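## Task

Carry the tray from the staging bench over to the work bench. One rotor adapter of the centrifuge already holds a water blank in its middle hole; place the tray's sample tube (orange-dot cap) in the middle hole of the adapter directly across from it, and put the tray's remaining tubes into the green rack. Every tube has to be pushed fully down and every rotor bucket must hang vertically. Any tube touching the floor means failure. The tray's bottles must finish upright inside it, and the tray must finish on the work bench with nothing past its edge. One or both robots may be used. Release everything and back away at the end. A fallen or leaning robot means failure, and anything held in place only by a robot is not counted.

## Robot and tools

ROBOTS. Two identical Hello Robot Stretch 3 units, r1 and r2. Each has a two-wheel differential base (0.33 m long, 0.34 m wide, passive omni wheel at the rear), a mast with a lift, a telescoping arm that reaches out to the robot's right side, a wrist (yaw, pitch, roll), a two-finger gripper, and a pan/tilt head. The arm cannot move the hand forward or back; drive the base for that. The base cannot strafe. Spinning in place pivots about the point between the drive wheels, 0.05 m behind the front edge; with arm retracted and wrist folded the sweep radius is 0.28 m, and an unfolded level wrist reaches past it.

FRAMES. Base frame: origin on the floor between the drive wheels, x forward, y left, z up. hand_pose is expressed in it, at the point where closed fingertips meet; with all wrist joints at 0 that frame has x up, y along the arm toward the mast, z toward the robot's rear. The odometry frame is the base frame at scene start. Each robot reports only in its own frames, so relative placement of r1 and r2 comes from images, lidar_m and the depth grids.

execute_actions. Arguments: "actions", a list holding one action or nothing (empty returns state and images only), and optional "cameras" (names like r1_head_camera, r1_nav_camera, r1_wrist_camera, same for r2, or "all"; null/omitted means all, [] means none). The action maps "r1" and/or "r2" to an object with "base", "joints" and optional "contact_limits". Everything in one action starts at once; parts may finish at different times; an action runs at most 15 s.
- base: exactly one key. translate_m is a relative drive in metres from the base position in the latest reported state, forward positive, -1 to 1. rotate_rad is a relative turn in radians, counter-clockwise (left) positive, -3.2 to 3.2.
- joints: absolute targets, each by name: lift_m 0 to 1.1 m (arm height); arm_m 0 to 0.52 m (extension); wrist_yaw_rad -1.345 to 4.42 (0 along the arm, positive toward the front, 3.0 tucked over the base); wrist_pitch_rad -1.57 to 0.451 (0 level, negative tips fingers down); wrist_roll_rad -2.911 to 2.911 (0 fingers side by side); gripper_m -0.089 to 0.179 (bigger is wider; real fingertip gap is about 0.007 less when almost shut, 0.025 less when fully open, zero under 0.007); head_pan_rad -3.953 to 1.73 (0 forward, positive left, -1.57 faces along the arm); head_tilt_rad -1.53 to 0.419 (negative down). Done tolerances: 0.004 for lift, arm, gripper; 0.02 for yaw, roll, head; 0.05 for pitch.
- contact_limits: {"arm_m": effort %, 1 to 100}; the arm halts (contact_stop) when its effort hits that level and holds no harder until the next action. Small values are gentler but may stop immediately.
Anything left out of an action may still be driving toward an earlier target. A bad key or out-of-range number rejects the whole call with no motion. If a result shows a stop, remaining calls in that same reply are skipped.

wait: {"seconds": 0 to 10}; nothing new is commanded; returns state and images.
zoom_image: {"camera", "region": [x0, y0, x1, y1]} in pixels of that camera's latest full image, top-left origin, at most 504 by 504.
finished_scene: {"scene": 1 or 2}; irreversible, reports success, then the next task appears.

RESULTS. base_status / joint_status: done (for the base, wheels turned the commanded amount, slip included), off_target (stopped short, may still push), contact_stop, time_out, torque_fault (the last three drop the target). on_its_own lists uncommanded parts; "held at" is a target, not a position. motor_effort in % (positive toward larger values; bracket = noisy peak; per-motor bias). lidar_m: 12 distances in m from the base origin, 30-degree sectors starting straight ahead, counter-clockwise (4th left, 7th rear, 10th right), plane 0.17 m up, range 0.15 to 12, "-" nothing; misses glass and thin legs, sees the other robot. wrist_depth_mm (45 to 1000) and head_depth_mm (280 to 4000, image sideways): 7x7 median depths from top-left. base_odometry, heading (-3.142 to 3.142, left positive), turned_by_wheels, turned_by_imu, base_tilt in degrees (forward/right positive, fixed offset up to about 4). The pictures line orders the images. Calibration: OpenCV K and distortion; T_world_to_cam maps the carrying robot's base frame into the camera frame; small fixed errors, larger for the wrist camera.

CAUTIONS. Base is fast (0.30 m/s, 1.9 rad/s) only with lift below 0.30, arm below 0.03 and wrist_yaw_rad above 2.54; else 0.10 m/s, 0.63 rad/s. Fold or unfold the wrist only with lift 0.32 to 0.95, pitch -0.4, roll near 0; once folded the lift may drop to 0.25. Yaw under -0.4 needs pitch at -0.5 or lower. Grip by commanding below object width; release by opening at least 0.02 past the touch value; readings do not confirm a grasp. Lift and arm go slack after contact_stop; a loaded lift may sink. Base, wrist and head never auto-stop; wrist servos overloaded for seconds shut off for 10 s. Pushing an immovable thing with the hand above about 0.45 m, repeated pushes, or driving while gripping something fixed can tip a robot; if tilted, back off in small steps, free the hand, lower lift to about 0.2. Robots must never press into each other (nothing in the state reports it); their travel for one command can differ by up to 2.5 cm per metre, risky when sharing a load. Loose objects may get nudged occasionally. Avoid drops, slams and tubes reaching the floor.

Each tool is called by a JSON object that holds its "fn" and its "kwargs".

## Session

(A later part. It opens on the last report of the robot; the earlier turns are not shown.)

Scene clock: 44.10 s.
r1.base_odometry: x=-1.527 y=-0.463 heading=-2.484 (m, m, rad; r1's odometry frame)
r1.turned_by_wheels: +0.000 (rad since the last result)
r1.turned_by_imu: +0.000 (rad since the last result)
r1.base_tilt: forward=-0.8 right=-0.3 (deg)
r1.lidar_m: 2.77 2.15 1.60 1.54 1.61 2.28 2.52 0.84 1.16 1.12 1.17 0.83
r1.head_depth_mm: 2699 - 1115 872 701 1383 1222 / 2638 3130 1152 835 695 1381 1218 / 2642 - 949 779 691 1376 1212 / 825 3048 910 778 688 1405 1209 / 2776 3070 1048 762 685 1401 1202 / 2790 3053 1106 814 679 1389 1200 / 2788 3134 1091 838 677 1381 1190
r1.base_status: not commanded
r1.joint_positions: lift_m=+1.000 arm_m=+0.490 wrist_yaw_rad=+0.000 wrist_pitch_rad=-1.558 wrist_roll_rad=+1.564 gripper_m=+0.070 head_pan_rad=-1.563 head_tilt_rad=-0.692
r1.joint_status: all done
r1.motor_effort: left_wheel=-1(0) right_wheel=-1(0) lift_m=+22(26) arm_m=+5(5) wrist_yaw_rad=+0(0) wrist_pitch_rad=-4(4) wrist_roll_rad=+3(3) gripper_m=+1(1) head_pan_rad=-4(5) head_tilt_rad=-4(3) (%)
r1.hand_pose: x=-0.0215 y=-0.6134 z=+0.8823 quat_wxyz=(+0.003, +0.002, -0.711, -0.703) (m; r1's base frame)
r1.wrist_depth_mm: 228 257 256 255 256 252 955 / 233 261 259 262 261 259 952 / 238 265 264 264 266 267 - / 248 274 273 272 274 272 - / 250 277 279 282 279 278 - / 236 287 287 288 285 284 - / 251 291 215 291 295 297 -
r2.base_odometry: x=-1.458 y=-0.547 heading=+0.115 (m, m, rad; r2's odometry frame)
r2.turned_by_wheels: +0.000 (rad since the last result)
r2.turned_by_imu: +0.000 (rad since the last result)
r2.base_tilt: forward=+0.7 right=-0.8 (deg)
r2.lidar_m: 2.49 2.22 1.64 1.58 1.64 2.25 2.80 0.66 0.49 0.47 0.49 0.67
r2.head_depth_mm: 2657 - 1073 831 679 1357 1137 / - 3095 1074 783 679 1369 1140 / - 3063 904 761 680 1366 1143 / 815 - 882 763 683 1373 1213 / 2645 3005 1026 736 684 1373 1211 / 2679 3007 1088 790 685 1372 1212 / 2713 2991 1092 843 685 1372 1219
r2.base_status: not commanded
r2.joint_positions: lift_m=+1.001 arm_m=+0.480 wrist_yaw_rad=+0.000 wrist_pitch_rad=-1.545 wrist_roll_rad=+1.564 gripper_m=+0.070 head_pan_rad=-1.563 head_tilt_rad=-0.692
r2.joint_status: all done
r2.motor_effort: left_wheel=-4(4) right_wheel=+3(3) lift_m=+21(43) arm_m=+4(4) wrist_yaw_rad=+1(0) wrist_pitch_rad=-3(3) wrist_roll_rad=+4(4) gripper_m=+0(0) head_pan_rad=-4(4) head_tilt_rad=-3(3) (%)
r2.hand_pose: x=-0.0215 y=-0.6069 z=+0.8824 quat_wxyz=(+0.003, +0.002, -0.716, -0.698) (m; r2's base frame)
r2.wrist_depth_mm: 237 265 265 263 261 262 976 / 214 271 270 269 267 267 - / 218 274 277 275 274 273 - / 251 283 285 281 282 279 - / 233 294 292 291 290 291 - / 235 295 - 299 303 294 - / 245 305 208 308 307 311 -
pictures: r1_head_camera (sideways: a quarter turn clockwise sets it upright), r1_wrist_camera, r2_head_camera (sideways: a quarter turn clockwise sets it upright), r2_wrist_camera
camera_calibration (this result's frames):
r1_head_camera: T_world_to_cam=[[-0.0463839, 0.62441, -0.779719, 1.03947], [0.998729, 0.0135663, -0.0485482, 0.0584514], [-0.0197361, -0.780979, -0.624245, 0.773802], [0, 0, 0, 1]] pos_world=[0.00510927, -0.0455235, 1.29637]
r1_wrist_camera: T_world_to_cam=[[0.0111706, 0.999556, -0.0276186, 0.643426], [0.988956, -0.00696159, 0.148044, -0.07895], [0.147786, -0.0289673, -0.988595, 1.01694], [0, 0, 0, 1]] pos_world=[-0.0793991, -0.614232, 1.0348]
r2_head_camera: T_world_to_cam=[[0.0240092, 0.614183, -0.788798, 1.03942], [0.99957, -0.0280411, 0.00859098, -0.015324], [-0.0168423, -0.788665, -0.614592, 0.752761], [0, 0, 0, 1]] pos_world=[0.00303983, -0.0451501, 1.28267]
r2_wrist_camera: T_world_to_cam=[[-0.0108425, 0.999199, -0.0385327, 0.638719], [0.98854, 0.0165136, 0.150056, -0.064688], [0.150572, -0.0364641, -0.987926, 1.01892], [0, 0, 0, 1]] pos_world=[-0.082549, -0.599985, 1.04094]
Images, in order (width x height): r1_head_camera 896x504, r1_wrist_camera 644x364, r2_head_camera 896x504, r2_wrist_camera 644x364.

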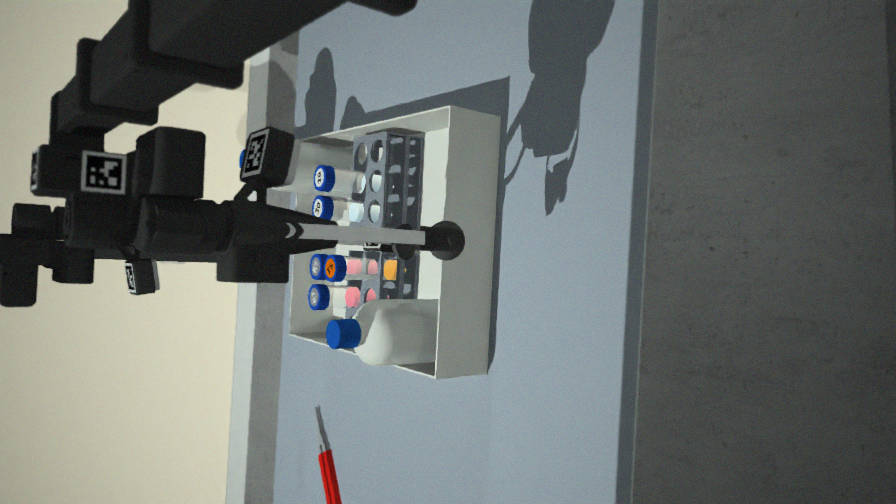

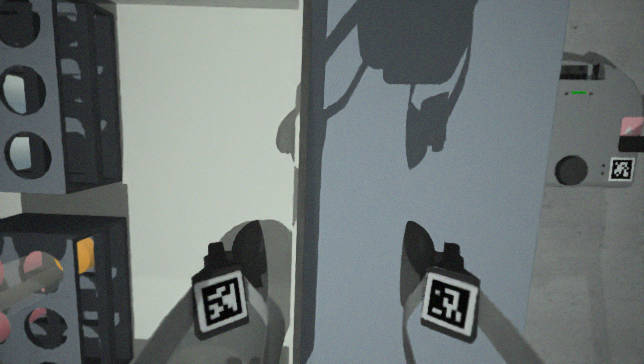

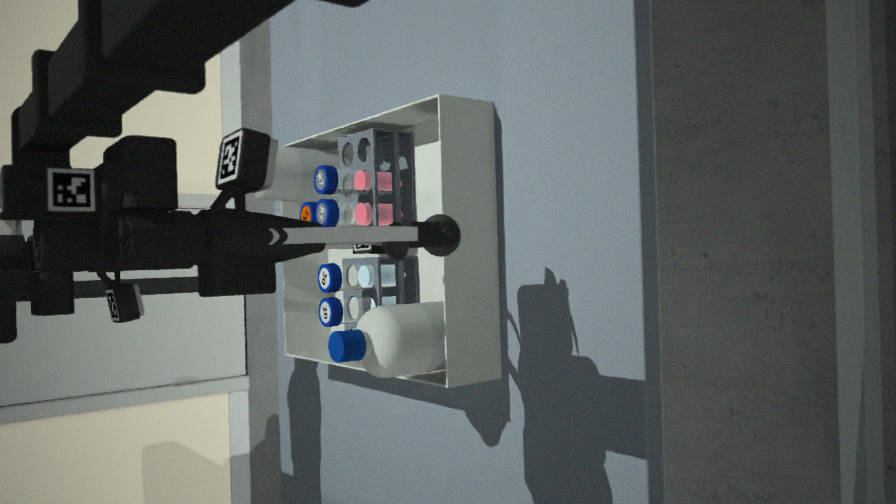

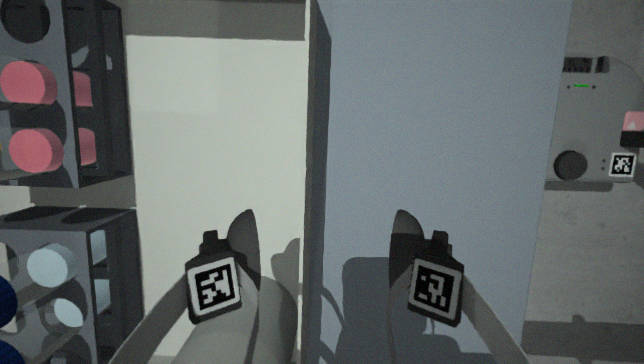

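{"fn": "execute_actions", "kwargs": {"actions": [{"r1":{"joints":{"arm_m":0.509,"lift_m":0.94}},"r2":{"joints":{"arm_m":0.488,"lift_m":0.94}}}], "cameras": ["r1_wrist_camera","r2_wrist_camera"]}}

{"fn": "execute_actions", "kwargs": {"actions": [{"r1":{"joints":{"gripper_m":-0.055}},"r2":{"joints":{"gripper_m":-0.055}}}], "cameras": []}}

{"fn": "execute_actions", "kwargs": {"actions": [{"r1":{"joints":{"lift_m":0.97}},"r2":{"joints":{"lift_m":0.97}}}], "cameras": ["r1_wrist_camera","r1_head_camera","r2_wrist_camera","r2_head_camera"]}}

Scene clock: 47.90 s.
r1.base_odometry: x=-1.527 y=-0.463 heading=-2.484 (m, m, rad; r1's odometry frame)
r1.turned_by_wheels: +0.000 (rad since the last result)
r1.turned_by_imu: +0.000 (rad since the last result)
r1.base_tilt: forward=-0.8 right=-0.2 (deg)
r1.lidar_m: 2.76 2.15 1.61 1.54 1.60 2.27 2.52 0.85 1.15 1.12 1.17 0.83
r1.head_depth_mm: 2750 2996 - - 682 1384 1224 / 2741 - 1056 837 696 1386 1217 / 2736 - 923 782 692 1387 1213 / 854 1662 - 775 688 1401 1205 / 2757 3069 1046 763 683 1386 1203 / 2795 3099 1107 815 678 1389 1190 / 2765 3112 1096 834 676 1380 1193
r1.base_status: not commanded
r1.joint_positions: lift_m=+0.940 arm_m=+0.509 wrist_yaw_rad=+0.000 wrist_pitch_rad=-1.559 wrist_roll_rad=+1.564 gripper_m=+0.070 head_pan_rad=-1.563 head_tilt_rad=-0.692
r1.joint_status: all done
r1.motor_effort: left_wheel=+0(1) right_wheel=+0(0) lift_m=+22(22) arm_m=+6(6) wrist_yaw_rad=+0(0) wrist_pitch_rad=-4(4) wrist_roll_rad=+3(3) gripper_m=+1(0) head_pan_rad=-5(5) head_tilt_rad=-3(4) (%)
r1.hand_pose: x=-0.0215 y=-0.6323 z=+0.8223 quat_wxyz=(+0.003, +0.002, -0.711, -0.703) (m; r1's base frame)
r1.wrist_depth_mm: 196 198 200 198 199 198 196 / 199 203 202 203 205 204 201 / 202 208 208 208 207 207 206 / 206 214 212 211 214 211 211 / 217 218 217 218 218 215 215 / 195 224 221 223 223 221 219 / 222 227 212 226 227 226 227
r2.base_odometry: x=-1.458 y=-0.547 heading=+0.115 (m, m, rad; r2's odometry frame)
r2.turned_by_wheels: +0.000 (rad since the last result)
r2.turned_by_imu: +0.000 (rad since the last result)
r2.base_tilt: forward=+0.6 right=-0.8 (deg)
r2.lidar_m: 2.50 2.23 1.64 1.58 1.64 2.26 2.81 0.66 0.49 0.47 0.49 0.67
r2.head_depth_mm: 2732 2960 - 832 677 1359 1137 / 2722 - 1034 784 679 1363 1138 / 2684 - 881 761 681 1374 1141 / 836 - - 764 682 1367 1210 / 1004 2985 1028 738 685 1371 1214 / 2696 3010 1093 790 685 1375 1214 / 2712 2984 1091 844 686 1374 1215
r2.base_status: not commanded
r2.joint_positions: lift_m=+0.940 arm_m=+0.488 wrist_yaw_rad=+0.000 wrist_pitch_rad=-1.545 wrist_roll_rad=+1.564 gripper_m=+0.070 head_pan_rad=-1.563 head_tilt_rad=-0.692
r2.joint_status: all done
r2.motor_effort: left_wheel=-3(4) right_wheel=+3(3) lift_m=+21(23) arm_m=+4(3) wrist_yaw_rad=+1(1) wrist_pitch_rad=-3(3) wrist_roll_rad=+4(4) gripper_m=+1(0) head_pan_rad=-4(4) head_tilt_rad=-3(3) (%)
r2.hand_pose: x=-0.0215 y=-0.6149 z=+0.8224 quat_wxyz=(+0.003, +0.002, -0.716, -0.698) (m; r2's base frame)
r2.wrist_depth_mm: 204 207 205 205 204 204 202 / 206 212 209 209 210 208 207 / 212 217 215 217 215 214 212 / 199 223 221 220 221 219 218 / 227 231 227 226 227 225 224 / 206 235 - 235 234 230 232 / 210 243 210 238 240 238 -
pictures: r1_wrist_camera, r2_wrist_camera
camera_calibration (this result's frames):
r1_wrist_camera: T_world_to_cam=[[0.0111706, 0.999564, -0.0273452, 0.660469], [0.988956, -0.00700208, 0.148042, -0.0702227], [0.147786, -0.028697, -0.988603, 0.957251], [0, 0, 0, 1]] pos_world=[-0.0793991, -0.633203, 0.974798]
r2_wrist_camera: T_world_to_cam=[[-0.0108421, 0.999207, -0.038312, 0.644168], [0.98854, 0.01648, 0.150059, -0.0555766], [0.150572, -0.036246, -0.987934, 0.959495], [0, 0, 0, 1]] pos_world=[-0.082549, -0.607963, 0.980937]
Images, in order (width x height): r1_wrist_camera 644x364, r2_wrist_camera 644x364.

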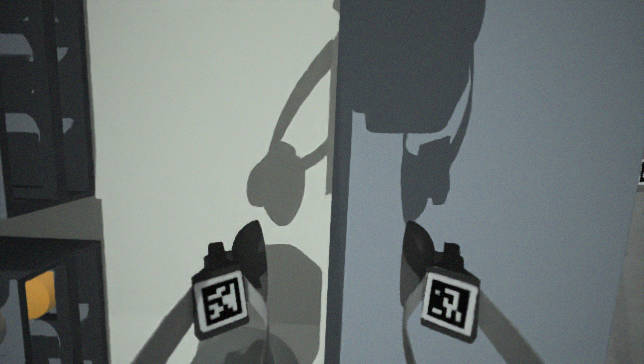

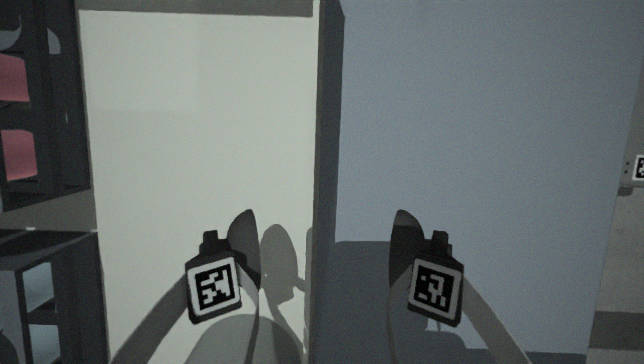

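Scene clock: 49.63 s.
r1.base_odometry: x=-1.527 y=-0.463 heading=-2.484 (m, m, rad; r1's odometry frame)
r1.turned_by_wheels: +0.000 (rad since the last result)
r1.turned_by_imu: +0.000 (rad since the last result)
r1.base_tilt: forward=-0.8 right=-0.2 (deg)
r1.lidar_m: 2.77 2.15 1.61 1.54 1.61 2.28 2.52 0.85 1.15 1.12 1.17 0.83
r1.head_depth_mm: 2712 2996 - - 680 1391 1225 / 2719 - 1052 841 696 1381 1219 / 2735 - 925 780 691 1379 1210 / 853 1658 - 779 685 1403 1204 / 2781 3069 1047 763 682 1387 1201 / 2767 3095 1108 813 678 1391 1201 / 2801 3076 1092 837 676 1376 1193
r1.base_status: not commanded
r1.joint_positions: lift_m=+0.940 arm_m=+0.509 wrist_yaw_rad=-0.001 wrist_pitch_rad=-1.544 wrist_roll_rad=+1.571 gripper_m=-0.054 head_pan_rad=-1.563 head_tilt_rad=-0.692
r1.joint_status: all done
r1.motor_effort: left_wheel=-1(0) right_wheel=+0(0) lift_m=+27(28) arm_m=+4(5) wrist_yaw_rad=+0(0) wrist_pitch_rad=-11(11) wrist_roll_rad=+0(3) gripper_m=-20(96) head_pan_rad=-5(4) head_tilt_rad=-3(3) (%)
r1.hand_pose: x=-0.0215 y=-0.6360 z=+0.8218 quat_wxyz=(+0.000, -0.001, -0.716, -0.698) (m; r1's base frame)
r1.wrist_depth_mm: 196 199 198 195 198 195 194 / 200 203 201 200 200 200 199 / 204 207 206 204 206 204 203 / 191 213 210 208 212 210 205 / 216 217 215 214 215 214 210 / 191 220 219 - 220 219 218 / 198 227 222 223 227 223 222
r2.base_odometry: x=-1.458 y=-0.547 heading=+0.115 (m, m, rad; r2's odometry frame)
r2.turned_by_wheels: +0.000 (rad since the last result)
r2.turned_by_imu: +0.000 (rad since the last result)
r2.base_tilt: forward=+0.7 right=-0.7 (deg)
r2.lidar_m: 2.51 2.22 1.64 1.58 1.64 2.26 2.81 0.66 0.48 0.47 0.49 0.67
r2.head_depth_mm: 2751 2953 - 831 678 1361 1135 / 2739 - 1032 780 679 1364 1146 / 2700 - 874 760 680 1368 1141 / 837 - - 764 682 1368 1207 / 1001 2997 1015 735 683 1365 1209 / 2712 2998 1090 791 684 1370 1214 / 2704 3012 1093 845 686 1379 1214
r2.base_status: not commanded
r2.joint_positions: lift_m=+0.940 arm_m=+0.488 wrist_yaw_rad=-0.002 wrist_pitch_rad=-1.527 wrist_roll_rad=+1.570 gripper_m=-0.054 head_pan_rad=-1.563 head_tilt_rad=-0.692
r2.joint_status: all done
r2.motor_effort: left_wheel=-4(4) right_wheel=+3(3) lift_m=+28(29) arm_m=+2(3) wrist_yaw_rad=+1(2) wrist_pitch_rad=-10(11) wrist_roll_rad=+0(4) gripper_m=-26(100) head_pan_rad=-4(4) head_tilt_rad=-3(3) (%)
r2.hand_pose: x=-0.0215 y=-0.6196 z=+0.8219 quat_wxyz=(+0.000, -0.001, -0.722, -0.692) (m; r2's base frame)
r2.wrist_depth_mm: 201 206 204 204 204 201 199 / 189 211 207 207 207 206 205 / 190 216 213 213 214 211 208 / 195 222 220 219 219 215 214 / 229 228 226 222 224 221 220 / 201 234 233 - 230 228 226 / 207 240 208 236 238 234 234
pictures: none
No camera images: the call's "cameras" was empty. Leave "cameras" out to get every camera's image.

Scene clock: 50.70 s.
r1.base_odometry: x=-1.527 y=-0.463 heading=-2.484 (m, m, rad; r1's odometry frame)
r1.turned_by_wheels: +0.000 (rad since the last result)
r1.turned_by_imu: +0.000 (rad since the last result)
r1.base_tilt: forward=-0.7 right=-0.2 (deg)
r1.lidar_m: 2.77 2.16 1.60 1.54 1.61 2.28 2.52 0.85 1.15 1.12 1.17 0.83
r1.head_depth_mm: 2710 2953 - 841 699 1386 1224 / 2709 3117 1103 810 696 1381 1216 / 2662 - 924 778 691 1374 1207 / 837 2915 868 773 686 1411 1205 / 2761 3057 846 748 681 1393 1201 / 2788 3076 1107 813 678 1384 1194 / 2763 3095 1094 832 676 1374 1193
r1.base_status: not commanded
r1.joint_positions: lift_m=+0.970 arm_m=+0.509 wrist_yaw_rad=-0.001 wrist_pitch_rad=-1.544 wrist_roll_rad=+1.571 gripper_m=-0.054 head_pan_rad=-1.563 head_tilt_rad=-0.692
r1.joint_status: all done
r1.motor_effort: left_wheel=-1(1) right_wheel=+1(0) lift_m=+32(33) arm_m=+4(5) wrist_yaw_rad=+0(1) wrist_pitch_rad=-11(11) wrist_roll_rad=+0(0) gripper_m=-19(20) head_pan_rad=-5(4) head_tilt_rad=-3(4) (%)
r1.hand_pose: x=-0.0215 y=-0.6360 z=+0.8515 quat_wxyz=(+0.000, -0.001, -0.716, -0.698) (m; r1's base frame)
r1.wrist_depth_mm: 194 198 196 196 224 222 223 / 200 203 201 201 230 227 226 / 204 208 206 204 235 233 232 / 193 212 209 208 240 238 238 / 216 217 215 212 245 244 243 / 191 221 220 - 251 250 - / 197 226 223 222 259 255 -
r2.base_odometry: x=-1.458 y=-0.547 heading=+0.115 (m, m, rad; r2's odometry frame)
r2.turned_by_wheels: +0.000 (rad since the last result)
r2.turned_by_imu: +0.000 (rad since the last result)
r2.base_tilt: forward=+0.6 right=-0.7 (deg)
r2.lidar_m: 2.50 2.23 1.64 1.58 1.65 2.26 2.81 0.66 0.49 0.47 0.49 0.67
r2.head_depth_mm: 2745 - 990 805 678 1365 1139 / 2668 3116 1036 777 678 1365 1139 / 2652 911 851 762 680 1363 1139 / 816 - 847 762 682 1365 1205 / 886 3005 848 725 683 1368 1212 / 2693 2985 1090 791 685 1377 1212 / 2710 3001 1098 843 686 1376 1212
r2.base_status: not commanded
r2.joint_positions: lift_m=+0.969 arm_m=+0.488 wrist_yaw_rad=-0.002 wrist_pitch_rad=-1.527 wrist_roll_rad=+1.570 gripper_m=-0.051 head_pan_rad=-1.563 head_tilt_rad=-0.692
r2.joint_status: all done
r2.motor_effort: left_wheel=-4(4) right_wheel=+4(4) lift_m=+53(54) arm_m=+2(2) wrist_yaw_rad=+1(1) wrist_pitch_rad=-9(10) wrist_roll_rad=+0(0) gripper_m=-24(27) head_pan_rad=-3(4) head_tilt_rad=-3(3) (%)
r2.hand_pose: x=-0.0215 y=-0.6196 z=+0.8509 quat_wxyz=(+0.000, -0.001, -0.722, -0.692) (m; r2's base frame)
r2.wrist_depth_mm: 201 205 203 203 230 227 226 / 189 211 207 208 236 233 232 / 189 217 213 215 241 239 236 / 196 222 220 220 250 246 243 / 227 227 225 220 254 250 - / 202 234 232 - 260 259 - / 207 240 209 235 270 266 -
pictures: r1_head_camera (sideways: a quarter turn clockwise sets it upright), r1_wrist_camera, r2_head_camera (sideways: a quarter turn clockwise sets it upright), r2_wrist_camera
camera_calibration (this result's frames):
r1_head_camera: T_world_to_cam=[[-0.046384, 0.62441, -0.779719, 1.03947], [0.998729, 0.0135666, -0.0485482, 0.0584514], [-0.0197359, -0.780979, -0.624245, 0.773802], [0, 0, 0, 1]] pos_world=[0.00510928, -0.0455235, 1.29637]
r1_wrist_camera: T_world_to_cam=[[0.019773, 0.998946, -0.0414285, 0.676753], [0.98885, -0.0134225, 0.148308, -0.0789102], [0.147596, -0.0438991, -0.988073, 0.975891], [0, 0, 0, 1]] pos_world=[-0.0793886, -0.634258, 1.00399]
r2_head_camera: T_world_to_cam=[[0.0240091, 0.614183, -0.788798, 1.03942], [0.99957, -0.0280409, 0.00859098, -0.015324], [-0.0168422, -0.788665, -0.614592, 0.752761], [0, 0, 0, 1]] pos_world=[0.00303984, -0.0451501, 1.28267]
r2_wrist_camera: T_world_to_cam=[[-0.00332541, 0.998426, -0.0559875, 0.664647], [0.988616, 0.0117043, 0.150003, -0.0626886], [0.150422, -0.0548513, -0.987099, 0.975165], [0, 0, 0, 1]] pos_world=[-0.0825015, -0.609378, 1.0092]
Images, in order (width x height): r1_head_camera 896x504, r1_wrist_camera 644x364, r2_head_camera 896x504, r2_wrist_camera 644x364.

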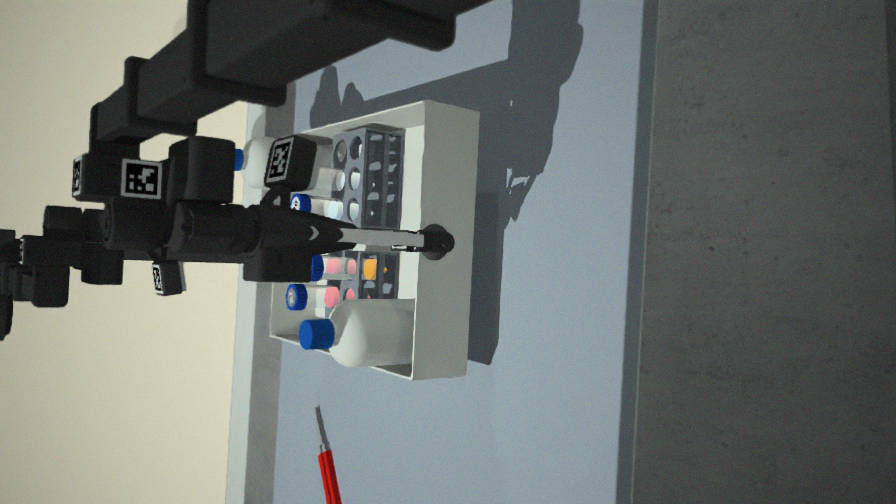

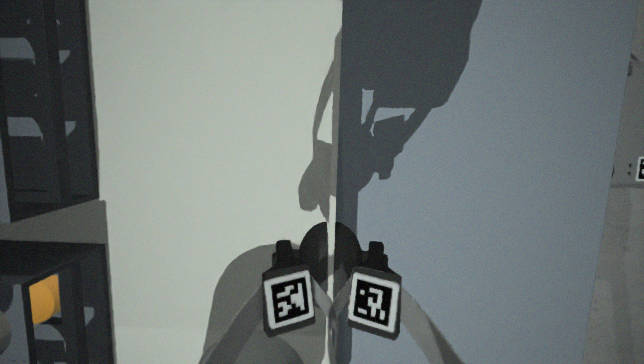

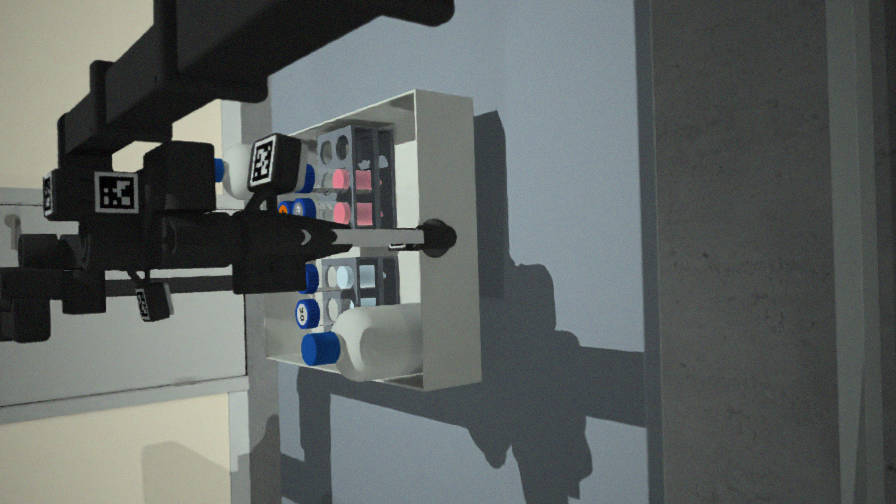

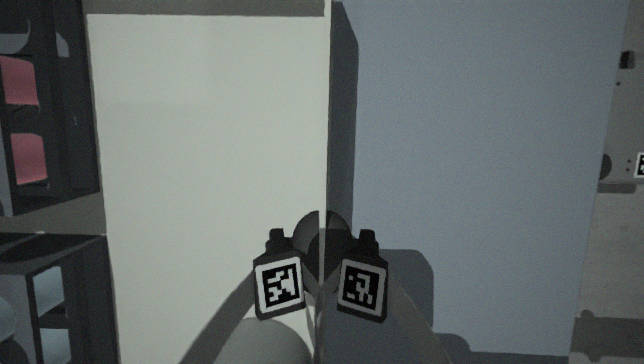

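{"fn": "execute_actions", "kwargs": {"actions": [{"r1":{"joints":{"lift_m":1.07,"arm_m":0.513,"head_pan_rad":-2.6}},"r2":{"joints":{"lift_m":1.07,"arm_m":0.494,"head_pan_rad":-0.6}}}], "cameras": []}}

{"fn": "execute_actions", "kwargs": {"actions": [{"r1":{"base":{"translate_m":-0.5}},"r2":{"base":{"translate_m":0.5}}}], "cameras": ["r1_wrist_camera","r2_wrist_camera","r2_nav_camera"]}}

Scene clock: 54.53 s.
r1.base_odometry: x=-1.527 y=-0.463 heading=-2.484 (m, m, rad; r1's odometry frame)
r1.turned_by_wheels: +0.000 (rad since the last result)
r1.turned_by_imu: +0.000 (rad since the last result)
r1.base_tilt: forward=-0.7 right=-0.1 (deg)
r1.lidar_m: 2.77 2.15 1.60 1.54 1.61 2.27 2.52 0.84 1.16 1.12 1.17 0.83
r1.head_depth_mm: - - - - 1617 1424 1222 / - - - - 1641 1425 1217 / - - - - 1680 1403 1213 / - - - 1892 1625 1392 1203 / - - - 1083 1623 1395 1203 / - - - 816 1614 1390 1195 / - - - 835 736 1382 1190
r1.base_status: not commanded
r1.joint_positions: lift_m=+1.070 arm_m=+0.513 wrist_yaw_rad=-0.001 wrist_pitch_rad=-1.556 wrist_roll_rad=+1.571 gripper_m=-0.054 head_pan_rad=-2.593 head_tilt_rad=-0.692
r1.joint_status: all done
r1.motor_effort: left_wheel=-1(1) right_wheel=+1(1) lift_m=+32(33) arm_m=+6(5) wrist_yaw_rad=+0(1) wrist_pitch_rad=-5(11) wrist_roll_rad=+0(0) gripper_m=-19(19) head_pan_rad=-5(57) head_tilt_rad=-2(3) (%)
r1.hand_pose: x=-0.0215 y=-0.6370 z=+0.9517 quat_wxyz=(+0.000, -0.001, -0.712, -0.702) (m; r1's base frame)
r1.wrist_depth_mm: 192 198 196 195 317 317 - / 197 202 200 200 325 323 - / 198 206 206 204 332 333 - / 205 210 209 210 342 340 - / 215 216 214 212 348 348 - / 189 220 219 - 358 363 - / 195 225 223 223 365 - -
r2.base_odometry: x=-1.458 y=-0.547 heading=+0.115 (m, m, rad; r2's odometry frame)
r2.turned_by_wheels: +0.000 (rad since the last result)
r2.turned_by_imu: +0.000 (rad since the last result)
r2.base_tilt: forward=+0.7 right=-0.8 (deg)
r2.lidar_m: 2.51 2.23 1.64 1.58 1.65 2.26 2.80 0.66 0.48 0.47 0.49 0.67
r2.head_depth_mm: 3345 3469 1076 832 696 1393 1205 / 3665 3655 1077 832 785 1395 1136 / - 3690 2609 838 1622 1363 1186 / - 3721 2612 928 1212 1339 1207 / - 3718 2644 1985 1662 1407 1211 / - 3537 2624 2036 1670 1406 1214 / - 3786 2651 2043 1668 1405 1216
r2.base_status: not commanded
r2.joint_positions: lift_m=+1.069 arm_m=+0.494 wrist_yaw_rad=-0.002 wrist_pitch_rad=-1.542 wrist_roll_rad=+1.570 gripper_m=-0.051 head_pan_rad=-0.607 head_tilt_rad=-0.692
r2.joint_status: all done
r2.motor_effort: left_wheel=-4(4) right_wheel=+4(4) lift_m=+53(55) arm_m=+4(3) wrist_yaw_rad=+1(1) wrist_pitch_rad=-4(10) wrist_roll_rad=+0(1) gripper_m=-24(24) head_pan_rad=+5(52) head_tilt_rad=-3(3) (%)
r2.hand_pose: x=-0.0215 y=-0.6216 z=+0.9511 quat_wxyz=(+0.000, -0.001, -0.717, -0.697) (m; r2's base frame)
r2.wrist_depth_mm: 198 205 202 204 325 324 - / 203 208 208 207 335 331 - / 188 215 213 213 345 341 - / 191 221 218 218 351 354 - / 224 225 223 223 360 364 - / 200 232 232 - 369 - - / 204 237 211 236 380 - -
pictures: none
No camera images: the call's "cameras" was empty. Leave "cameras" out to get every camera's image.

Scene clock: 60.90 s.
r1.base_odometry: x=-1.132 y=-0.157 heading=-2.484 (m, m, rad; r1's odometry frame)
r1.turned_by_wheels: +0.000 (rad since the last result)
r1.turned_by_imu: +0.001 (rad since the last result)
r1.base_tilt: forward=-0.8 right=-0.2 (deg)
r1.lidar_m: 3.25 2.17 1.60 1.54 1.64 2.30 2.02 2.26 0.50 1.11 1.16 1.27
r1.head_depth_mm: - - - - 1621 1432 1227 / - - - - 1651 1416 1218 / - - - - 1689 1406 1207 / - - - 1909 1669 1400 1204 / - - - 1942 1671 1395 1205 / - - - 1975 1652 1387 1191 / - - - 2042 1651 1381 1041
r1.base_status: done
r1.joint_positions: lift_m=+1.070 arm_m=+0.513 wrist_yaw_rad=-0.002 wrist_pitch_rad=-1.566 wrist_roll_rad=+1.571 gripper_m=-0.054 head_pan_rad=-2.593 head_tilt_rad=-0.692
r1.joint_status: not commanded
r1.motor_effort: left_wheel=-1(4) right_wheel=+1(3) lift_m=+32(32) arm_m=+6(5) wrist_yaw_rad=+1(1) wrist_pitch_rad=+0(5) wrist_roll_rad=+0(0) gripper_m=-21(20) head_pan_rad=-5(5) head_tilt_rad=-3(3) (%)
r1.hand_pose: x=-0.0215 y=-0.6343 z=+0.9520 quat_wxyz=(+0.000, -0.001, -0.708, -0.706) (m; r1's base frame)
r1.wrist_depth_mm: 193 196 196 193 321 321 - / 195 201 199 200 327 327 - / 197 204 204 203 332 335 - / 194 209 209 210 339 342 - / 213 214 213 212 349 350 - / 187 217 218 - 361 359 - / 196 223 222 223 371 370 -
r2.base_odometry: x=-0.961 y=-0.490 heading=+0.114 (m, m, rad; r2's odometry frame)
r2.turned_by_wheels: +0.000 (rad since the last result)
r2.turned_by_imu: -0.003 (rad since the last result)
r2.base_tilt: forward=+0.7 right=-0.9 (deg)
r2.lidar_m: 2.01 2.22 1.63 1.58 1.64 2.25 3.31 0.67 0.49 0.47 0.49 2.25
r2.head_depth_mm: 3324 3478 2605 2031 1644 1392 945 / 3659 3677 2591 2007 1641 1395 1203 / - 3633 2626 2032 1648 1389 1209 / - 3725 2607 2025 1656 1401 1211 / - 3281 2524 2030 1665 1405 1212 / - 3312 2652 2047 1657 1403 1212 / - 3177 2655 2050 1662 1409 1216
r2.base_status: done
r2.joint_positions: lift_m=+1.069 arm_m=+0.494 wrist_yaw_rad=-0.002 wrist_pitch_rad=-1.554 wrist_roll_rad=+1.570 gripper_m=-0.051 head_pan_rad=-0.607 head_tilt_rad=-0.692
r2.joint_status: not commanded
r2.motor_effort: left_wheel=-5(6) right_wheel=+5(13) lift_m=+52(53) arm_m=+4(4) wrist_yaw_rad=+2(2) wrist_pitch_rad=+1(4) wrist_roll_rad=+0(0) gripper_m=-25(26) head_pan_rad=+5(5) head_tilt_rad=-3(3) (%)
r2.hand_pose: x=-0.0215 y=-0.6186 z=+0.9513 quat_wxyz=(+0.000, -0.001, -0.713, -0.701) (m; r2's base frame)
r2.wrist_depth_mm: 197 201 200 201 328 331 - / 202 207 206 207 336 332 - / 188 213 213 213 346 344 - / 189 217 216 218 354 354 - / 221 224 224 223 362 - - / 198 230 230 - 373 - - / 203 235 218 234 381 - -
pictures: r1_wrist_camera, r2_nav_camera (sideways: a quarter turn counterclockwise sets it upright), r2_wrist_camera
camera_calibration (this result's frames):
r1_wrist_camera: T_world_to_cam=[[0.0199741, 0.999608, -0.01964, 0.658899], [0.988842, -0.0168509, 0.148011, -0.0956885], [0.147622, -0.0223773, -0.988791, 1.08955], [0, 0, 0, 1]] pos_world=[-0.0793823, -0.635871, 1.10444]
r2_nav_camera: T_world_to_cam=[[0.513294, -0.33048, 0.79203, -0.994747], [-0.538487, -0.84263, -0.00261424, 0.0581225], [0.668252, -0.425156, -0.610476, 0.750294], [0, 0, 0, 1]] pos_world=[0.0405098, 0.0392236, 1.24606]
r2_wrist_camera: T_world_to_cam=[[-0.00327837, 0.999562, -0.0294212, 0.644729], [0.98861, 0.00766654, 0.150305, -0.0805649], [0.150465, -0.0285933, -0.988202, 1.09166], [0, 0, 0, 1]] pos_world=[-0.0824961, -0.612614, 1.10986]
Images, in order (width x height): r1_wrist_camera 644x364, r2_nav_camera 672x504, r2_wrist_camera 644x364.

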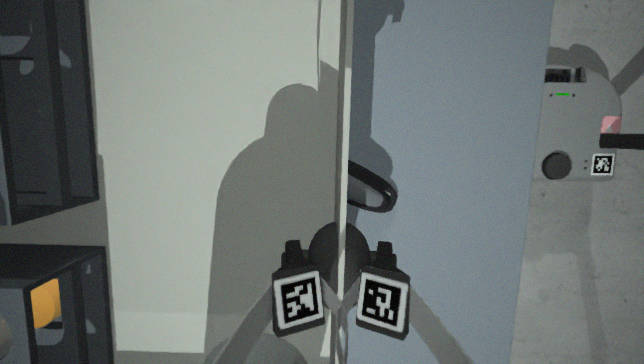

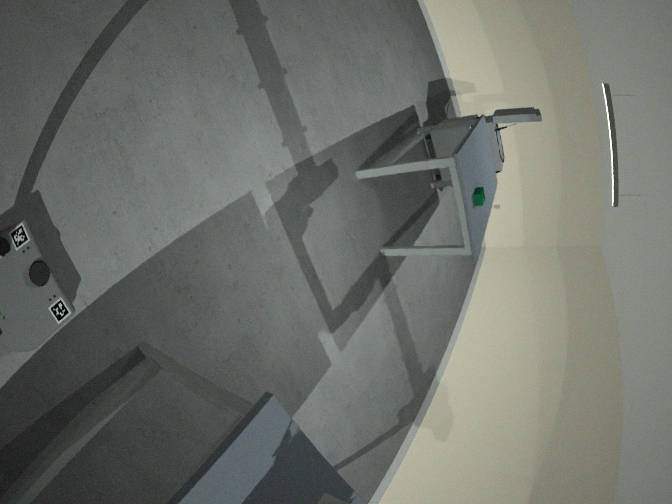

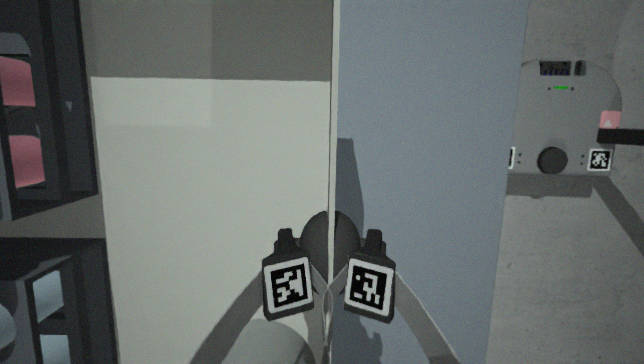

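{"fn": "execute_actions", "kwargs": {"actions": [{"r1":{"base":{"rotate_rad":-0.008},"joints":{"arm_m":0.508}},"r2":{"base":{"rotate_rad":0.007},"joints":{"arm_m":0.49}}}], "cameras": []}}

{"fn": "execute_actions", "kwargs": {"actions": [{"r1":{"base":{"translate_m":-0.9}},"r2":{"base":{"translate_m":0.9}}}], "cameras": ["r1_wrist_camera","r2_wrist_camera","r2_nav_camera"]}}

Scene clock: 64.80 s.
r1.base_odometry: x=-1.132 y=-0.157 heading=-2.492 (m, m, rad; r1's odometry frame)
r1.turned_by_wheels: -0.008 (rad since the last result)
r1.turned_by_imu: -0.008 (rad since the last result)
r1.base_tilt: forward=-0.8 right=-0.3 (deg)
r1.lidar_m: 3.24 2.18 1.60 1.54 1.64 2.28 2.03 2.26 0.50 1.11 1.16 1.27
r1.head_depth_mm: - - - - 1617 1421 1222 / - - - - 1649 1422 1218 / - - - - 1674 1413 1214 / - - - 1916 1668 1406 1209 / - - - 1931 1663 1392 1202 / - - - 1985 1655 1387 1196 / - - - 2023 1646 1382 1131
r1.base_status: done
r1.joint_positions: lift_m=+1.070 arm_m=+0.508 wrist_yaw_rad=-0.002 wrist_pitch_rad=-1.562 wrist_roll_rad=+1.571 gripper_m=-0.054 head_pan_rad=-2.593 head_tilt_rad=-0.692
r1.joint_status: all done
r1.motor_effort: left_wheel=+0(5) right_wheel=+1(6) lift_m=+31(32) arm_m=-5(6) wrist_yaw_rad=+2(1) wrist_pitch_rad=-2(2) wrist_roll_rad=+0(0) gripper_m=-18(19) head_pan_rad=-4(5) head_tilt_rad=-3(3) (%)
r1.hand_pose: x=-0.0215 y=-0.6312 z=+0.9519 quat_wxyz=(+0.000, -0.001, -0.710, -0.704) (m; r1's base frame)
r1.wrist_depth_mm: 193 196 195 198 317 320 - / 196 202 200 200 332 324 - / 198 205 205 203 334 335 - / 202 209 208 208 341 341 - / 215 214 215 212 348 352 - / 190 218 220 - 357 354 - / 196 225 223 222 371 365 -
r2.base_odometry: x=-0.961 y=-0.490 heading=+0.121 (m, m, rad; r2's odometry frame)
r2.turned_by_wheels: +0.007 (rad since the last result)
r2.turned_by_imu: +0.007 (rad since the last result)
r2.base_tilt: forward=+0.8 right=-0.8 (deg)
r2.lidar_m: 2.01 2.22 1.63 1.58 1.64 2.27 3.31 0.66 0.49 0.47 0.49 2.03
r2.head_depth_mm: 3379 3471 2592 2007 1652 1392 930 / 3666 3681 2630 2021 1647 1390 1208 / - 3673 2590 2018 1657 1394 1208 / - 3712 2623 2018 1661 1394 1207 / - 3181 2520 2035 1661 1399 1211 / - 3336 2629 2045 1665 1404 1218 / - 3202 2663 2049 1663 1409 1213
r2.base_status: done
r2.joint_positions: lift_m=+1.069 arm_m=+0.490 wrist_yaw_rad=-0.003 wrist_pitch_rad=-1.550 wrist_roll_rad=+1.570 gripper_m=-0.051 head_pan_rad=-0.607 head_tilt_rad=-0.692
r2.joint_status: all done
r2.motor_effort: left_wheel=-5(14) right_wheel=+5(15) lift_m=+53(52) arm_m=-1(2) wrist_yaw_rad=+2(2) wrist_pitch_rad=+0(1) wrist_roll_rad=+0(1) gripper_m=-23(24) head_pan_rad=+5(4) head_tilt_rad=-2(3) (%)
r2.hand_pose: x=-0.0215 y=-0.6161 z=+0.9512 quat_wxyz=(+0.000, -0.001, -0.714, -0.700) (m; r2's base frame)
r2.wrist_depth_mm: 198 201 201 203 329 323 - / 203 209 207 208 335 333 - / 189 215 214 213 344 339 - / 191 218 219 220 353 356 - / 224 225 223 223 360 - - / 198 229 230 - 372 - - / 203 238 211 236 386 - -
pictures: none
No camera images: the call's "cameras" was empty. Leave "cameras" out to get every camera's image.

Scene clock: 75.17 s.
r1.base_odometry: x=-0.415 y=+0.387 heading=-2.492 (m, m, rad; r1's odometry frame)
r1.turned_by_wheels: +0.000 (rad since the last result)
r1.turned_by_imu: +0.001 (rad since the last result)
r1.base_tilt: forward=-0.8 right=-0.2 (deg)
r1.lidar_m: 2.14 2.19 1.64 1.59 1.66 2.31 2.53 1.16 1.55 1.57 1.27 0.80
r1.head_depth_mm: - - - - 1619 1422 1222 / - - - - 1650 1421 1212 / - - - - 1642 1404 1214 / - - - 1915 1679 1401 1204 / - - - 1937 1672 1388 1202 / - - - 1909 1655 1387 1193 / - - - 2028 1645 1383 1189
r1.base_status: done
r1.joint_positions: lift_m=+1.070 arm_m=+0.508 wrist_yaw_rad=-0.002 wrist_pitch_rad=-1.566 wrist_roll_rad=+1.571 gripper_m=-0.054 head_pan_rad=-2.593 head_tilt_rad=-0.692
r1.joint_status: not commanded
r1.motor_effort: left_wheel=+0(3) right_wheel=+1(4) lift_m=+32(32) arm_m=-3(6) wrist_yaw_rad=+1(1) wrist_pitch_rad=+0(2) wrist_roll_rad=+0(0) gripper_m=-21(21) head_pan_rad=-5(4) head_tilt_rad=-3(3) (%)
r1.hand_pose: x=-0.0215 y=-0.6299 z=+0.9520 quat_wxyz=(+0.000, -0.001, -0.708, -0.706) (m; r1's base frame)
r1.wrist_depth_mm: 193 197 195 195 - - - / 196 200 199 199 - - - / 197 205 204 204 - - - / 202 209 207 208 - - - / 214 214 212 212 - - - / 189 218 218 - - - - / 193 224 222 223 - - -
r2.base_odometry: x=-0.068 y=-0.381 heading=+0.121 (m, m, rad; r2's odometry frame)
r2.turned_by_wheels: +0.000 (rad since the last result)
r2.turned_by_imu: -0.004 (rad since the last result)
r2.base_tilt: forward=+0.8 right=-0.9 (deg)
r2.lidar_m: 1.91 2.21 1.63 1.57 1.63 2.25 1.84 0.84 1.31 1.58 1.54 1.15
r2.head_depth_mm: 3374 3461 2589 2018 1649 1387 1203 / 3711 3700 2317 1964 1647 1397 1206 / - 1533 2511 2023 1652 1393 1209 / - 1537 2420 2032 1654 1398 1210 / - 1463 2330 1967 1611 1396 1215 / - 1559 1249 1756 1659 1408 1210 / 3800 1568 2537 1978 1666 1407 1213
r2.base_status: done
r2.joint_positions: lift_m=+1.069 arm_m=+0.490 wrist_yaw_rad=-0.002 wrist_pitch_rad=-1.554 wrist_roll_rad=+1.570 gripper_m=-0.051 head_pan_rad=-0.607 head_tilt_rad=-0.692
r2.joint_status: not commanded
r2.motor_effort: left_wheel=-5(5) right_wheel=+4(13) lift_m=+53(52) arm_m=+0(1) wrist_yaw_rad=+2(2) wrist_pitch_rad=+1(0) wrist_roll_rad=-1(0) gripper_m=-26(26) head_pan_rad=+4(4) head_tilt_rad=-4(3) (%)
r2.hand_pose: x=-0.0215 y=-0.6149 z=+0.9513 quat_wxyz=(+0.000, -0.001, -0.713, -0.701) (m; r2's base frame)
r2.wrist_depth_mm: 197 203 202 202 - - - / 185 208 207 207 - - - / 185 213 212 212 - - - / 187 219 217 219 - - - / 224 224 222 221 - - - / 197 229 229 - - - - / 203 235 221 234 - - -
pictures: r1_wrist_camera, r2_nav_camera (sideways: a quarter turn counterclockwise sets it upright), r2_wrist_camera
camera_calibration (this result's frames):
r1_wrist_camera: T_world_to_cam=[[0.0201917, 0.999606, -0.0194863, 0.654379], [0.988838, -0.0170889, 0.148009, -0.0957683], [0.147618, -0.0222574, -0.988794, 1.08973], [0, 0, 0, 1]] pos_world=[-0.0793773, -0.631503, 1.10445]
r2_nav_camera: T_world_to_cam=[[0.513313, -0.330451, 0.792031, -0.994748], [-0.538438, -0.842661, -0.00261423, 0.0581222], [0.668277, -0.425118, -0.610476, 0.750294], [0, 0, 0, 1]] pos_world=[0.0405076, 0.0392256, 1.24606]
r2_wrist_camera: T_world_to_cam=[[-0.00232811, 0.999569, -0.029272, 0.640957], [0.988616, 0.00670435, 0.150309, -0.0812044], [0.15044, -0.0285889, -0.988206, 1.09178], [0, 0, 0, 1]] pos_world=[-0.082475, -0.608924, 1.10987]
Images, in order (width x height): r1_wrist_camera 644x364, r2_nav_camera 672x504, r2_wrist_camera 644x364.

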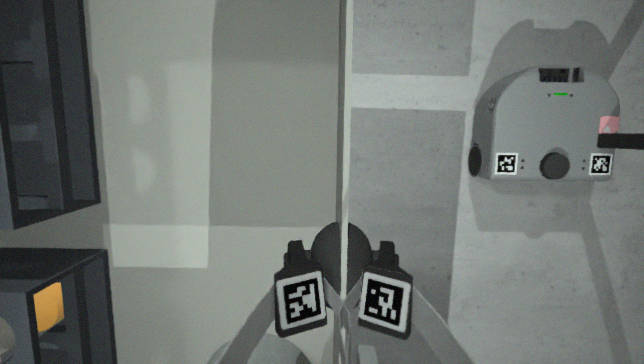

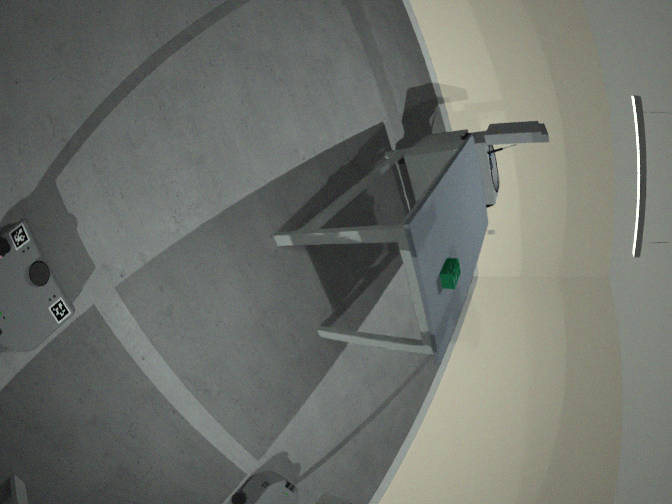

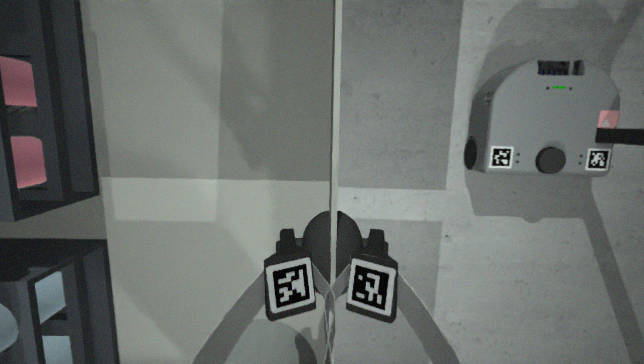

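{"fn": "execute_actions", "kwargs": {"actions": [{"r1":{"base":{"rotate_rad":-0.02},"joints":{"arm_m":0.503}},"r2":{"base":{"rotate_rad":0.006},"joints":{"arm_m":0.486}}}], "cameras": []}}

{"fn": "execute_actions", "kwargs": {"actions": [{"r1":{"base":{"translate_m":-0.9}},"r2":{"base":{"translate_m":0.9}}}], "cameras": ["r1_wrist_camera","r2_wrist_camera","r2_nav_camera"]}}

Scene clock: 78.30 s.
r1.base_odometry: x=-0.415 y=+0.387 heading=-2.512 (m, m, rad; r1's odometry frame)
r1.turned_by_wheels: -0.020 (rad since the last result)
r1.turned_by_imu: -0.020 (rad since the last result)
r1.base_tilt: forward=-0.7 right=-0.3 (deg)
r1.lidar_m: 2.13 2.23 1.65 1.59 1.65 2.26 2.53 1.16 1.52 1.57 1.27 0.80
r1.head_depth_mm: - - - - 1619 1417 1228 / - - - - 1646 1418 1220 / - - - - 1636 1411 1211 / - - - 1915 1682 1400 1206 / - - - 1933 1664 1393 1197 / - - - 1908 1638 1392 1192 / - - - 2041 1643 1383 1190
r1.base_status: done
r1.joint_positions: lift_m=+1.070 arm_m=+0.503 wrist_yaw_rad=+0.002 wrist_pitch_rad=-1.564 wrist_roll_rad=+1.568 gripper_m=-0.054 head_pan_rad=-2.593 head_tilt_rad=-0.692
r1.joint_status: all done
r1.motor_effort: left_wheel=+2(5) right_wheel=-4(6) lift_m=+32(32) arm_m=-5(5) wrist_yaw_rad=-2(1) wrist_pitch_rad=-1(1) wrist_roll_rad=+1(1) gripper_m=-19(22) head_pan_rad=-4(5) head_tilt_rad=-3(4) (%)
r1.hand_pose: x=-0.0216 y=-0.6258 z=+0.9519 quat_wxyz=(+0.002, +0.001, -0.709, -0.705) (m; r1's base frame)
r1.wrist_depth_mm: 195 195 196 197 - - - / 196 200 200 200 - - - / 200 205 202 204 - - - / 204 210 210 208 - - - / 216 214 214 212 - - - / 189 219 217 - - - - / 193 223 222 223 - - -
r2.base_odometry: x=-0.068 y=-0.381 heading=+0.127 (m, m, rad; r2's odometry frame)
r2.turned_by_wheels: +0.006 (rad since the last result)
r2.turned_by_imu: +0.006 (rad since the last result)
r2.base_tilt: forward=+0.7 right=-0.7 (deg)
r2.lidar_m: 1.96 2.20 1.63 1.57 1.63 2.26 1.80 0.84 1.31 1.58 1.53 1.15
r2.head_depth_mm: 3394 3469 2593 2007 1651 1388 1205 / 3683 3651 2316 1955 1649 1398 1208 / - 1531 2503 2035 1652 1395 1205 / - 1535 2406 2036 1655 1393 1211 / - 1469 1282 1982 1605 1403 1216 / - 1562 1257 1860 1661 1399 1214 / 2701 1570 2547 1978 1669 1402 1212
r2.base_status: done
r2.joint_positions: lift_m=+1.069 arm_m=+0.486 wrist_yaw_rad=-0.002 wrist_pitch_rad=-1.552 wrist_roll_rad=+1.570 gripper_m=-0.051 head_pan_rad=-0.607 head_tilt_rad=-0.692
r2.joint_status: all done
r2.motor_effort: left_wheel=-3(14) right_wheel=+1(14) lift_m=+52(53) arm_m=-1(1) wrist_yaw_rad=+2(1) wrist_pitch_rad=+0(0) wrist_roll_rad=+0(0) gripper_m=-23(26) head_pan_rad=+4(5) head_tilt_rad=-3(3) (%)
r2.hand_pose: x=-0.0215 y=-0.6116 z=+0.9513 quat_wxyz=(+0.000, -0.001, -0.713, -0.701) (m; r2's base frame)
r2.wrist_depth_mm: 199 202 200 203 - - - / 202 208 207 208 - - - / 207 213 211 212 - - - / 189 220 218 218 - - - / 222 223 224 221 - - - / 198 230 233 - - - - / 203 237 212 234 - - -
pictures: none
No camera images: the call's "cameras" was empty. Leave "cameras" out to get every camera's image.

Scene clock: 88.67 s.
r1.base_odometry: x=+0.312 y=+0.917 heading=-2.512 (m, m, rad; r1's odometry frame)
r1.turned_by_wheels: +0.000 (rad since the last result)
r1.turned_by_imu: +0.003 (rad since the last result)
r1.base_tilt: forward=-0.8 right=-0.2 (deg)
r1.lidar_m: 3.00 2.25 1.65 1.59 1.65 2.27 1.83 1.54 0.47 1.09 3.28 1.62
r1.head_depth_mm: - - - - 1627 1423 1222 / - - - - 1648 1416 1222 / - - - - 1689 1405 1213 / - - - 1920 1686 1402 1205 / - - - 849 1656 1396 1204 / - - - 815 1565 1385 1198 / - - - 834 695 1376 1191
r1.base_status: done
r1.joint_positions: lift_m=+1.070 arm_m=+0.503 wrist_yaw_rad=+0.002 wrist_pitch_rad=-1.554 wrist_roll_rad=+1.568 gripper_m=-0.054 head_pan_rad=-2.593 head_tilt_rad=-0.692
r1.joint_status: not commanded
r1.motor_effort: left_wheel=+2(3) right_wheel=-4(8) lift_m=+31(31) arm_m=-5(5) wrist_yaw_rad=-2(1) wrist_pitch_rad=-7(6) wrist_roll_rad=+1(1) gripper_m=-18(19) head_pan_rad=-5(5) head_tilt_rad=-4(3) (%)
r1.hand_pose: x=-0.0216 y=-0.6284 z=+0.9517 quat_wxyz=(+0.002, +0.001, -0.713, -0.701) (m; r1's base frame)
r1.wrist_depth_mm: 197 197 196 196 321 315 - / 198 202 201 201 343 322 - / 201 205 206 207 - - - / 204 211 211 211 - - - / 217 215 215 213 - - - / 191 220 220 - - - - / 194 224 226 224 - - -
r2.base_odometry: x=+0.825 y=-0.267 heading=+0.127 (m, m, rad; r2's odometry frame)
r2.turned_by_wheels: +0.000 (rad since the last result)
r2.turned_by_imu: -0.005 (rad since the last result)
r2.base_tilt: forward=+0.6 right=-0.8 (deg)
r2.lidar_m: 2.24 2.19 1.62 1.56 1.62 2.24 1.86 1.67 3.36 0.54 0.50 0.70
r2.head_depth_mm: 3390 3464 1078 831 717 1388 1181 / 3696 3658 1077 833 1529 1389 1139 / - 1531 1083 864 1663 1336 1209 / 3804 1539 1084 1852 1656 1367 1211 / 3540 1546 1135 2032 1581 1399 1214 / 3323 1560 1259 2023 1663 1401 1213 / 3145 1567 1834 1918 1667 1405 1220
r2.base_status: done
r2.joint_positions: lift_m=+1.069 arm_m=+0.486 wrist_yaw_rad=-0.001 wrist_pitch_rad=-1.541 wrist_roll_rad=+1.570 gripper_m=-0.051 head_pan_rad=-0.607 head_tilt_rad=-0.692
r2.joint_status: not commanded
r2.motor_effort: left_wheel=-2(1) right_wheel=+0(9) lift_m=+52(52) arm_m=-1(1) wrist_yaw_rad=+0(1) wrist_pitch_rad=-4(4) wrist_roll_rad=-1(1) gripper_m=-23(24) head_pan_rad=+5(5) head_tilt_rad=-2(3) (%)
r2.hand_pose: x=-0.0215 y=-0.6144 z=+0.9511 quat_wxyz=(+0.000, +0.000, -0.717, -0.697) (m; r2's base frame)
r2.wrist_depth_mm: 199 204 201 202 - - - / 202 209 208 208 - - - / 210 215 213 213 - - - / 192 219 217 220 - - - / 226 226 224 219 - - - / 199 232 231 - - - - / 205 237 213 236 382 - -
pictures: r1_wrist_camera, r2_nav_camera (sideways: a quarter turn counterclockwise sets it upright), r2_wrist_camera
camera_calibration (this result's frames):
r1_wrist_camera: T_world_to_cam=[[0.0132803, 0.999389, -0.032325, 0.664795], [0.98893, -0.00834956, 0.148148, -0.0902523], [0.147787, -0.0339346, -0.988437, 1.08183], [0, 0, 0, 1]] pos_world=[-0.0794561, -0.628431, 1.10418]
r2_nav_camera: T_world_to_cam=[[0.513318, -0.330443, 0.79203, -0.994747], [-0.538425, -0.842669, -0.00261424, 0.0581221], [0.668284, -0.425107, -0.610476, 0.750294], [0, 0, 0, 1]] pos_world=[0.0405069, 0.0392261, 1.24606]
r2_wrist_camera: T_world_to_cam=[[-0.00409294, 0.999105, -0.0420912, 0.652286], [0.988604, 0.0103768, 0.150179, -0.0787553], [0.150481, -0.0409969, -0.987762, 1.08352], [0, 0, 0, 1]] pos_world=[-0.0825216, -0.606464, 1.10954]
Images, in order (width x height): r1_wrist_camera 644x364, r2_nav_camera 672x504, r2_wrist_camera 644x364.

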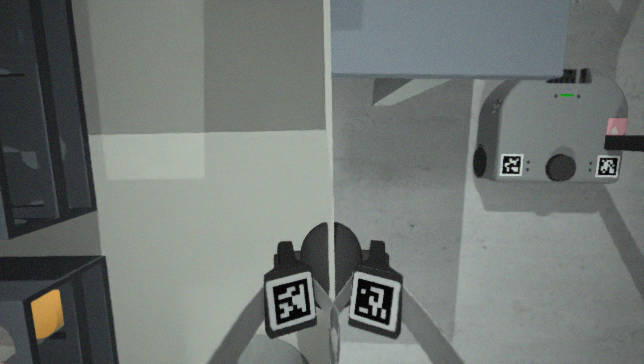

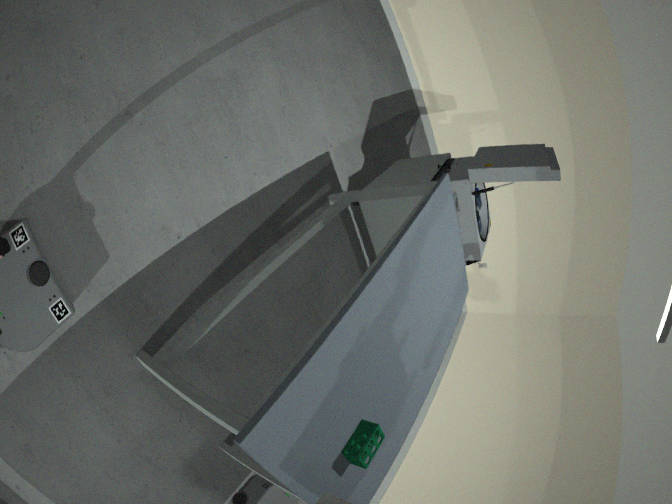

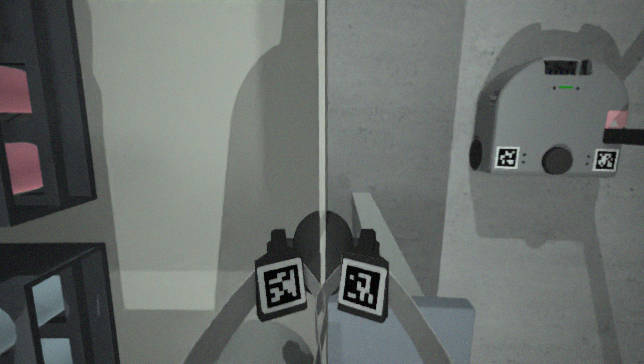

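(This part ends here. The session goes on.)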